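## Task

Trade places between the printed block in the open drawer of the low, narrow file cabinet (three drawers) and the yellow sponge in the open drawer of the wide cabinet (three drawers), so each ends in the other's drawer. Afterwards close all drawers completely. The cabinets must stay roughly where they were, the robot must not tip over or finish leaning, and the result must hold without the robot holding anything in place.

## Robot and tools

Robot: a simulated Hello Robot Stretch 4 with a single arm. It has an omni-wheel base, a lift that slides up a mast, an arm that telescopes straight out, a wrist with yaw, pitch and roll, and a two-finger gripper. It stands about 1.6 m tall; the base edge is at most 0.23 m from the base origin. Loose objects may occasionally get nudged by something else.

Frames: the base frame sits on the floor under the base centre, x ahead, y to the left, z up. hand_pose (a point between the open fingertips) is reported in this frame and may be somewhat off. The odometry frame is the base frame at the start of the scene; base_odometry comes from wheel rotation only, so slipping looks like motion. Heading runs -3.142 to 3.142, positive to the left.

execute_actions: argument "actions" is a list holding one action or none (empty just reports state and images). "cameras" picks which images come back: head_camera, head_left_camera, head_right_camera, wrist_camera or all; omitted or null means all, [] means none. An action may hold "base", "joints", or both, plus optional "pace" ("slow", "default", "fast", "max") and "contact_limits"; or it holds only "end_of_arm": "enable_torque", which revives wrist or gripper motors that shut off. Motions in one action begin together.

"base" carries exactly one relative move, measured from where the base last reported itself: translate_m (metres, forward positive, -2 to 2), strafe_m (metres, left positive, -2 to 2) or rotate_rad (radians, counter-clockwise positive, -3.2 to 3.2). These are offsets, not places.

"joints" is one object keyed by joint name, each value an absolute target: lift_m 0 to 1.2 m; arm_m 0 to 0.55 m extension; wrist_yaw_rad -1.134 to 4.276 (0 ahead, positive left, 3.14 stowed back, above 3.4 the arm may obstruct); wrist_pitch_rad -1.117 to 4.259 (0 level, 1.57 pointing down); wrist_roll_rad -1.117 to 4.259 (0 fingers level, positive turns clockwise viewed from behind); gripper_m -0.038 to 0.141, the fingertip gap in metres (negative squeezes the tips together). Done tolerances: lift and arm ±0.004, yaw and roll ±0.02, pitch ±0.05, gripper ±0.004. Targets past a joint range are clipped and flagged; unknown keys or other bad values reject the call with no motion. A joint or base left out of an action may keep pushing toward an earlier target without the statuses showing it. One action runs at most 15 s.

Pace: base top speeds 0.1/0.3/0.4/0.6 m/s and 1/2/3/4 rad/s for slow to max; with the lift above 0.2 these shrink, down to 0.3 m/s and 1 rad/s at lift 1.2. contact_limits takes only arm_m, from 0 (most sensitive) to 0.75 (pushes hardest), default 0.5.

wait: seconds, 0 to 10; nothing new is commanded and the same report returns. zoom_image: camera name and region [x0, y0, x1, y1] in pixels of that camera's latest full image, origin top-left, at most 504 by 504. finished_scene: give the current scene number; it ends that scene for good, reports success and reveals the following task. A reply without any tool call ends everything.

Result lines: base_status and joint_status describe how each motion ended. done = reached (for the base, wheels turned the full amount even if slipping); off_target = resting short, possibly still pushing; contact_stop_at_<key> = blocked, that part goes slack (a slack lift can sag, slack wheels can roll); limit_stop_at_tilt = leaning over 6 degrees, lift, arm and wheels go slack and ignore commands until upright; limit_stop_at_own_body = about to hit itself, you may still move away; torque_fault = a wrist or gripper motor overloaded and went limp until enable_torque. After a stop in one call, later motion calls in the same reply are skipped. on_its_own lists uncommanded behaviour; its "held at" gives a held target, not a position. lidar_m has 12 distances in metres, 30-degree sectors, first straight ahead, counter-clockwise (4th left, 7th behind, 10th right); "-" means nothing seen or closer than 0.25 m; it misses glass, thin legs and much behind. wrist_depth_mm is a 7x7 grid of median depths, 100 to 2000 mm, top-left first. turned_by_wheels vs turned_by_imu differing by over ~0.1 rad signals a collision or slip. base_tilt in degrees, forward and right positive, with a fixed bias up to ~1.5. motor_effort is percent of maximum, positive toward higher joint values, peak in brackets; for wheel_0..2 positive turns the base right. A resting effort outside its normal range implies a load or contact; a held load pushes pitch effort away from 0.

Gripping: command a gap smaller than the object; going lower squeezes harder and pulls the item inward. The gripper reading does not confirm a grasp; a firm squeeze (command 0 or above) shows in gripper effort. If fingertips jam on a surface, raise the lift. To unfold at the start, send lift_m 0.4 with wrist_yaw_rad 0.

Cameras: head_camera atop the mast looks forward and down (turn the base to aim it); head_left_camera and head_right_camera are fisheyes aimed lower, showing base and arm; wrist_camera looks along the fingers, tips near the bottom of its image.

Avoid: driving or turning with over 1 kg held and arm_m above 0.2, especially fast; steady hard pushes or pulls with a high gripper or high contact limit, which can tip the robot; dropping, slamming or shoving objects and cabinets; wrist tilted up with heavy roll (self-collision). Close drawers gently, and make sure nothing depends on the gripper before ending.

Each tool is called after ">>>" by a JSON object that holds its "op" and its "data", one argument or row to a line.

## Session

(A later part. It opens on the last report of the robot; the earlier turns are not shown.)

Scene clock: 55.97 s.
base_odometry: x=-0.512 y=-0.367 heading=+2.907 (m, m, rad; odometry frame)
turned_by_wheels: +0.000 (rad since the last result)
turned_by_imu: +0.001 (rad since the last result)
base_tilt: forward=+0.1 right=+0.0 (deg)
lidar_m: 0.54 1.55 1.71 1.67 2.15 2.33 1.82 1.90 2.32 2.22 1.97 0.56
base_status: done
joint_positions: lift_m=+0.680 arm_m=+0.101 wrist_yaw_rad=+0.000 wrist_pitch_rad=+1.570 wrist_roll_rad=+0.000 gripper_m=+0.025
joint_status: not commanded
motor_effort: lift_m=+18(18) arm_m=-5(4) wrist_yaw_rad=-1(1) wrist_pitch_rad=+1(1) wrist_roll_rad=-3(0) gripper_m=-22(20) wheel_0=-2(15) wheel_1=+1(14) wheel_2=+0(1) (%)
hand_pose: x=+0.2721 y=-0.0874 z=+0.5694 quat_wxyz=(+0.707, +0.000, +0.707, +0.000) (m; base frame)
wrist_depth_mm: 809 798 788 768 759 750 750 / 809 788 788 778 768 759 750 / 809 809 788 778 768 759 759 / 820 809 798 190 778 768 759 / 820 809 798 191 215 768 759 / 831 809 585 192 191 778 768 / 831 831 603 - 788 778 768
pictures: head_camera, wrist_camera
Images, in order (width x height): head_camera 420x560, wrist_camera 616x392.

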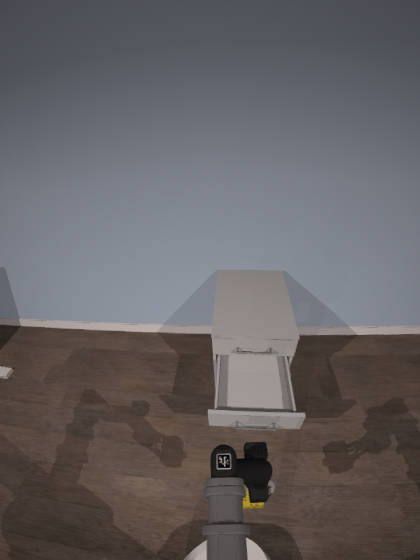

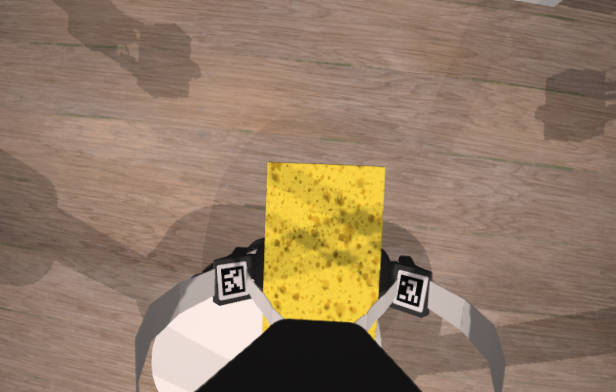

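>>> {"op": "execute_actions", "data": {
  "actions": [
    {"base":{"strafe_m":-0.07},"joints":{"arm_m":0.51,"lift_m":0.65},"pace":"fast"}
  ],
  "cameras": ["wrist_camera"]
}}

>>> {"op": "execute_actions", "data": {
  "actions": [
    {"joints":{"lift_m":0.525},"pace":"fast"}
  ],
  "cameras": []
}}

>>> {"op": "execute_actions", "data": {
  "actions": [
    {"joints":{"gripper_m":0.085}}
  ],
  "cameras": []
}}

>>> {"op": "execute_actions", "data": {
  "actions": [
    {"joints":{"lift_m":0.65},"pace":"fast"}
  ],
  "cameras": ["wrist_camera"]
}}

>>> {"op": "execute_actions", "data": {
  "actions": [
    {"joints":{"arm_m":0,"gripper_m":0,"wrist_pitch_rad":1.1},"pace":"fast"}
  ],
  "cameras": []
}}

>>> {"op": "execute_actions", "data": {
  "actions": [
    {"joints":{"lift_m":0.292,"wrist_pitch_rad":0},"pace":"fast"}
  ],
  "cameras": ["head_camera","wrist_camera"]
}}

Scene clock: 58.27 s.
base_odometry: x=-0.495 y=-0.299 heading=+2.907 (m, m, rad; odometry frame)
turned_by_wheels: +0.000 (rad since the last result)
turned_by_imu: +0.001 (rad since the last result)
base_tilt: forward=+0.2 right=+0.0 (deg)
lidar_m: 0.55 1.55 1.78 1.74 2.20 2.35 1.81 1.90 2.25 2.17 1.95 0.55
base_status: done
joint_positions: lift_m=+0.650 arm_m=+0.509 wrist_yaw_rad=+0.000 wrist_pitch_rad=+1.570 wrist_roll_rad=+0.000 gripper_m=+0.025
joint_status: all done
motor_effort: lift_m=+14(17) arm_m=+6(6) wrist_yaw_rad=-1(2) wrist_pitch_rad=+3(0) wrist_roll_rad=+0(1) gripper_m=-21(20) wheel_0=+1(9) wheel_1=+2(15) wheel_2=+0(3) (%)
hand_pose: x=+0.6802 y=-0.0874 z=+0.5400 quat_wxyz=(+0.707, +0.000, +0.707, +0.000) (m; base frame)
wrist_depth_mm: 768 759 368 364 359 355 312 / 768 759 370 366 362 357 723 / 778 375 373 368 362 359 723 / 788 379 375 190 364 359 723 / 788 379 375 191 215 362 732 / 788 322 332 191 190 312 741 / 809 279 289 - 336 307 741
pictures: wrist_camera
Images, in order (width x height): wrist_camera 616x392.

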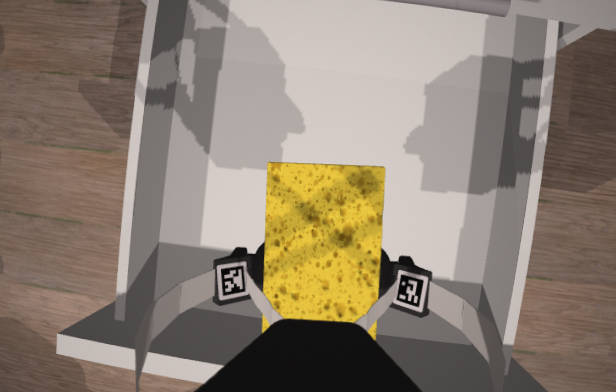

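Scene clock: 59.57 s.
base_odometry: x=-0.495 y=-0.299 heading=+2.907 (m, m, rad; odometry frame)
turned_by_wheels: +0.000 (rad since the last result)
turned_by_imu: +0.000 (rad since the last result)
base_tilt: forward=+0.2 right=+0.0 (deg)
lidar_m: 0.53 1.55 1.79 1.74 2.20 2.35 1.80 1.90 2.26 2.17 1.93 0.53
base_status: not commanded
joint_positions: lift_m=+0.525 arm_m=+0.509 wrist_yaw_rad=+0.000 wrist_pitch_rad=+1.570 wrist_roll_rad=+0.000 gripper_m=+0.025
joint_status: all done
motor_effort: lift_m=+15(18) arm_m=+6(5) wrist_yaw_rad=+0(1) wrist_pitch_rad=+3(0) wrist_roll_rad=-1(1) gripper_m=-21(21) wheel_0=+1(1) wheel_1=+2(2) wheel_2=+0(0) (%)
hand_pose: x=+0.6802 y=-0.0874 z=+0.4150 quat_wxyz=(+0.707, +0.000, +0.707, +0.000) (m; base frame)
wrist_depth_mm: 201 247 245 242 239 235 233 / 207 249 246 243 240 236 235 / 214 251 248 244 241 239 236 / 220 253 249 190 242 240 237 / 225 254 250 191 215 241 239 / 230 255 252 192 190 241 240 / 232 256 254 - 246 244 243
pictures: none
No camera images: the call's "cameras" was empty. Leave "cameras" out to get every camera's image.

Scene clock: 60.97 s.
base_odometry: x=-0.495 y=-0.299 heading=+2.907 (m, m, rad; odometry frame)
turned_by_wheels: +0.000 (rad since the last result)
turned_by_imu: +0.000 (rad since the last result)
base_tilt: forward=+0.3 right=+0.0 (deg)
lidar_m: 0.54 1.55 1.77 1.75 2.22 2.34 1.81 1.90 2.25 2.17 1.96 0.55
base_status: not commanded
joint_positions: lift_m=+0.525 arm_m=+0.509 wrist_yaw_rad=+0.000 wrist_pitch_rad=+1.570 wrist_roll_rad=+0.000 gripper_m=+0.085
joint_status: all done
motor_effort: lift_m=+14(15) arm_m=+5(5) wrist_yaw_rad=-1(1) wrist_pitch_rad=+0(0) wrist_roll_rad=-1(1) gripper_m=-3(19) wheel_0=+1(1) wheel_1=+2(3) wheel_2=+0(0) (%)
hand_pose: x=+0.6802 y=-0.0874 z=+0.4150 quat_wxyz=(+0.707, +0.000, +0.707, +0.000) (m; base frame)
wrist_depth_mm: 201 248 245 241 239 236 233 / 206 249 246 242 240 236 235 / 213 251 248 245 241 238 236 / 220 252 248 202 241 239 237 / 226 254 249 202 214 241 238 / 230 256 251 202 202 242 240 / 232 255 255 - 246 243 241
pictures: none
No camera images: the call's "cameras" was empty. Leave "cameras" out to get every camera's image.

Scene clock: 62.27 s.
base_odometry: x=-0.495 y=-0.299 heading=+2.907 (m, m, rad; odometry frame)
turned_by_wheels: +0.000 (rad since the last result)
turned_by_imu: +0.000 (rad since the last result)
base_tilt: forward=+0.2 right=-0.1 (deg)
lidar_m: 0.53 1.54 1.81 1.74 2.21 2.33 1.80 1.89 2.26 2.18 1.96 0.55
base_status: not commanded
joint_positions: lift_m=+0.650 arm_m=+0.509 wrist_yaw_rad=+0.000 wrist_pitch_rad=+1.570 wrist_roll_rad=+0.000 gripper_m=+0.085
joint_status: all done
motor_effort: lift_m=+22(20) arm_m=+5(6) wrist_yaw_rad=-2(1) wrist_pitch_rad=+1(2) wrist_roll_rad=-3(1) gripper_m=-3(3) wheel_0=+1(1) wheel_1=+3(3) wheel_2=+0(0) (%)
hand_pose: x=+0.6802 y=-0.0874 z=+0.5394 quat_wxyz=(+0.707, +0.000, +0.707, +0.000) (m; base frame)
wrist_depth_mm: 768 759 366 364 357 353 312 / 768 759 370 366 362 355 715 / 778 377 373 366 364 359 723 / 788 377 373 325 366 362 723 / 788 379 373 329 366 364 741 / 798 332 338 370 368 327 741 / 798 279 289 - 336 306 741
pictures: wrist_camera
Images, in order (width x height): wrist_camera 616x392.

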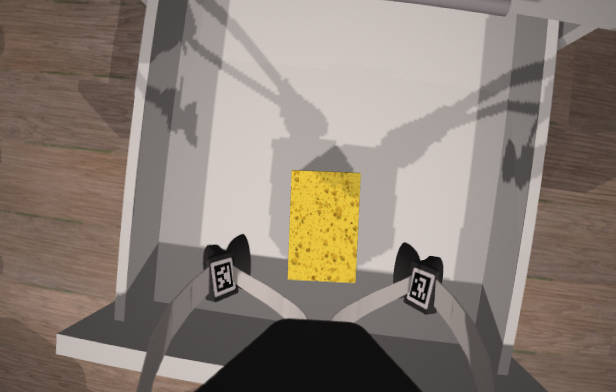

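Scene clock: 64.40 s.
base_odometry: x=-0.495 y=-0.299 heading=+2.907 (m, m, rad; odometry frame)
turned_by_wheels: +0.000 (rad since the last result)
turned_by_imu: +0.000 (rad since the last result)
base_tilt: forward=+0.2 right=-0.1 (deg)
lidar_m: 0.53 1.57 1.80 1.75 2.20 2.34 1.81 1.88 2.25 2.16 1.95 0.56
base_status: not commanded
joint_positions: lift_m=+0.650 arm_m=+0.001 wrist_yaw_rad=+0.000 wrist_pitch_rad=+1.101 wrist_roll_rad=+0.000 gripper_m=+0.000
joint_status: all done
motor_effort: lift_m=+22(22) arm_m=-5(5) wrist_yaw_rad=+1(1) wrist_pitch_rad=-2(5) wrist_roll_rad=+0(1) gripper_m=-7(5) wheel_0=+1(1) wheel_1=+2(2) wheel_2=+0(0) (%)
hand_pose: x=+0.3029 y=-0.0875 z=+0.5706 quat_wxyz=(+0.852, +0.000, +0.523, +0.000) (m; base frame)
wrist_depth_mm: 1138 1118 462 500 554 1060 1078 / 1042 1025 469 442 430 433 991 / 976 946 946 917 904 904 904 / 891 878 878 878 866 854 854 / 820 820 809 219 809 788 788 / 768 759 179 190 185 750 741 / 723 715 723 - 715 699 699
pictures: none
No camera images: the call's "cameras" was empty. Leave "cameras" out to get every camera's image.

Scene clock: 66.37 s.
base_odometry: x=-0.495 y=-0.299 heading=+2.907 (m, m, rad; odometry frame)
turned_by_wheels: +0.000 (rad since the last result)
turned_by_imu: +0.000 (rad since the last result)
base_tilt: forward=+0.0 right=+0.0 (deg)
lidar_m: 0.53 1.54 1.79 1.74 2.21 2.35 1.80 1.90 2.26 2.17 1.93 0.54
base_status: not commanded
joint_positions: lift_m=+0.292 arm_m=+0.001 wrist_yaw_rad=+0.000 wrist_pitch_rad=+0.003 wrist_roll_rad=+0.000 gripper_m=+0.000
joint_status: all done
motor_effort: lift_m=+14(18) arm_m=-6(6) wrist_yaw_rad=+0(1) wrist_pitch_rad=-8(12) wrist_roll_rad=+1(1) gripper_m=-6(6) wheel_0=+1(1) wheel_1=+3(3) wheel_2=+0(0) (%)
hand_pose: x=+0.4608 y=-0.0874 z=+0.4698 quat_wxyz=(+1.000, +0.000, +0.001, +0.000) (m; base frame)
wrist_depth_mm: 1308 1281 1229 1205 1160 1138 1098 / 1308 1281 1229 1205 1182 1138 1118 / 1308 1281 1229 640 615 1138 1118 / 1336 1281 654 640 615 1160 1118 / 1336 355 343 219 322 312 1118 / 1281 359 178 189 185 314 1138 / 946 931 904 - 621 314 1078
pictures: head_camera, wrist_camera
Images, in order (width x height): head_camera 420x560, wrist_camera 616x392.

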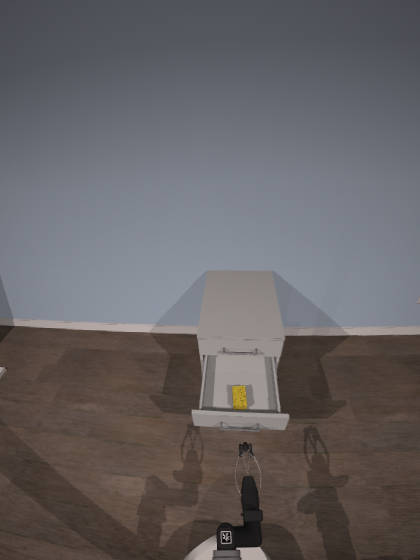

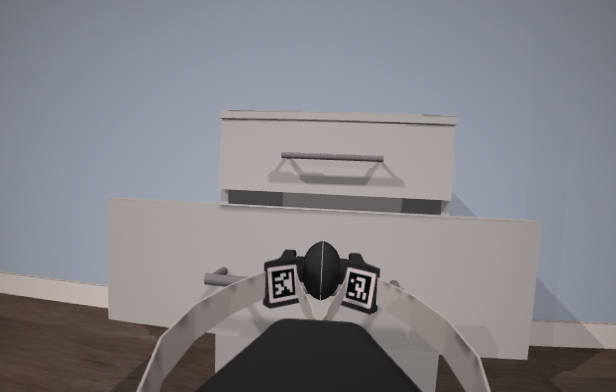

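>>> {"op": "execute_actions", "data": {
  "actions": [
    {"joints":{"arm_m":0.45},"pace":"slow","contact_limits":{"arm_m":0.3}}
  ],
  "cameras": ["wrist_camera"]
}}

Scene clock: 71.60 s.
base_odometry: x=-0.495 y=-0.299 heading=+2.907 (m, m, rad; odometry frame)
turned_by_wheels: +0.000 (rad since the last result)
turned_by_imu: +0.001 (rad since the last result)
base_tilt: forward=+0.3 right=-0.3 (deg)
lidar_m: 0.85 1.55 1.80 1.75 2.23 2.34 1.79 1.88 2.26 2.16 1.95 0.86
base_status: not commanded
joint_positions: lift_m=+0.292 arm_m=+0.413 wrist_yaw_rad=-0.002 wrist_pitch_rad=+0.002 wrist_roll_rad=+0.000 gripper_m=+0.000
joint_status: arm_m contact_stop (moved +0.412 of +0.449)
on_its_own: arm_m is slack since a contact_stop (your +0.450 is given up)
motor_effort: lift_m=+14(15) arm_m=+0(20) wrist_yaw_rad=+4(45) wrist_pitch_rad=-5(8) wrist_roll_rad=+0(2) gripper_m=-6(6) wheel_0=+3(3) wheel_1=+1(3) wheel_2=-1(9) (%)
contact_limits: arm_m 0.3
hand_pose: x=+0.8726 y=-0.0879 z=+0.4699 quat_wxyz=(+1.000, +0.000, +0.001, -0.001) (m; base frame)
wrist_depth_mm: 878 248 239 233 225 219 213 / 866 249 240 233 226 220 215 / 878 251 243 235 229 221 217 / 891 252 243 237 229 223 218 / 891 254 246 235 230 224 220 / 904 256 180 189 186 225 220 / 842 257 250 - 231 224 221
pictures: wrist_camera
Images, in order (width x height): wrist_camera 616x392.

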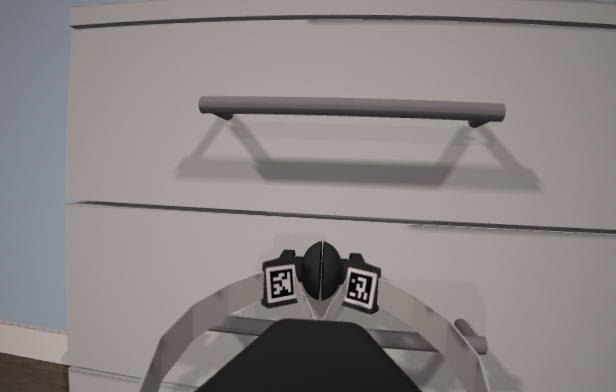

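>>> {"op": "execute_actions", "data": {
  "actions": [
    {"joints":{"arm_m":0.33,"lift_m":0.307},"pace":"fast"}
  ]
}}

Scene clock: 72.73 s.
base_odometry: x=-0.495 y=-0.299 heading=+2.907 (m, m, rad; odometry frame)
turned_by_wheels: +0.000 (rad since the last result)
turned_by_imu: +0.000 (rad since the last result)
base_tilt: forward=+0.2 right=+0.0 (deg)
lidar_m: 0.83 1.56 1.79 1.76 2.20 2.34 1.81 1.90 2.26 2.16 1.96 0.89
base_status: not commanded
joint_positions: lift_m=+0.307 arm_m=+0.331 wrist_yaw_rad=+0.000 wrist_pitch_rad=+0.003 wrist_roll_rad=+0.000 gripper_m=+0.000
joint_status: all done
motor_effort: lift_m=+22(22) arm_m=-6(6) wrist_yaw_rad=+0(4) wrist_pitch_rad=-7(6) wrist_roll_rad=+0(0) gripper_m=-6(7) wheel_0=+3(3) wheel_1=+1(1) wheel_2=-1(1) (%)
hand_pose: x=+0.7904 y=-0.0875 z=+0.4842 quat_wxyz=(+1.000, +0.000, +0.001, +0.000) (m; base frame)
wrist_depth_mm: 960 931 904 891 854 831 809 / 960 336 324 315 306 296 290 / 976 338 325 315 306 298 291 / 976 340 329 319 309 300 293 / 991 342 330 219 312 303 294 / 991 345 178 189 185 303 297 / 960 615 338 - 312 301 298
pictures: head_camera, head_left_camera, head_right_camera, wrist_camera
Images, in order (width x height): head_camera 420x560, head_left_camera 420x672, head_right_camera 420x672, wrist_camera 616x392.

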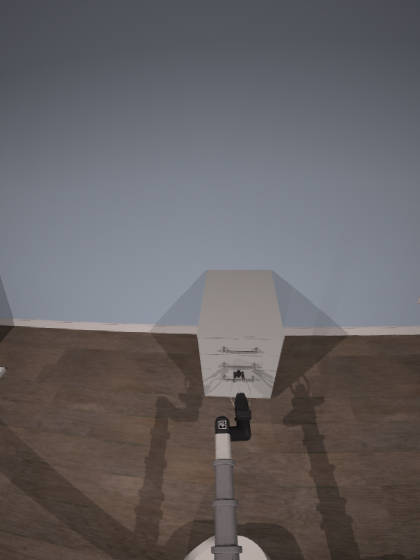

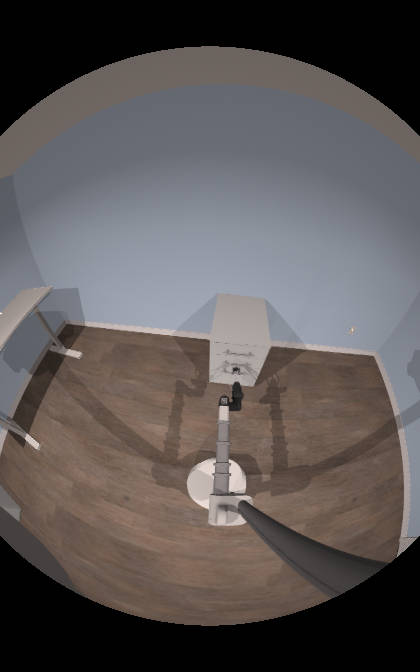

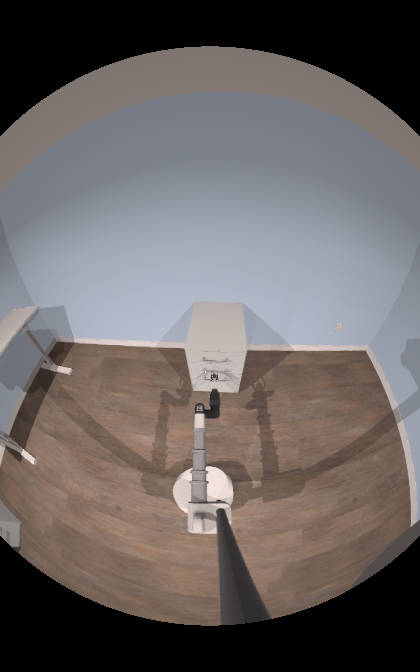

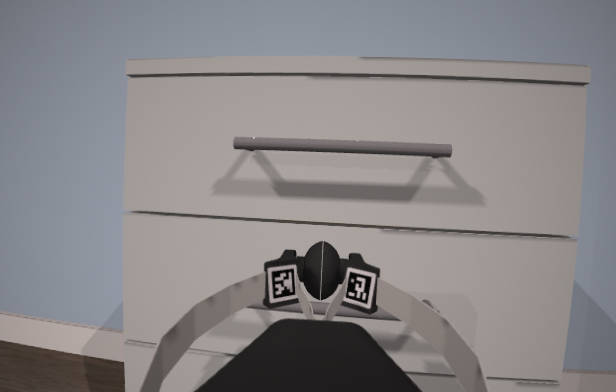

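>>> {"op": "finished_scene", "data": {
  "scene": 2
}}

The scene is finished: the task was done.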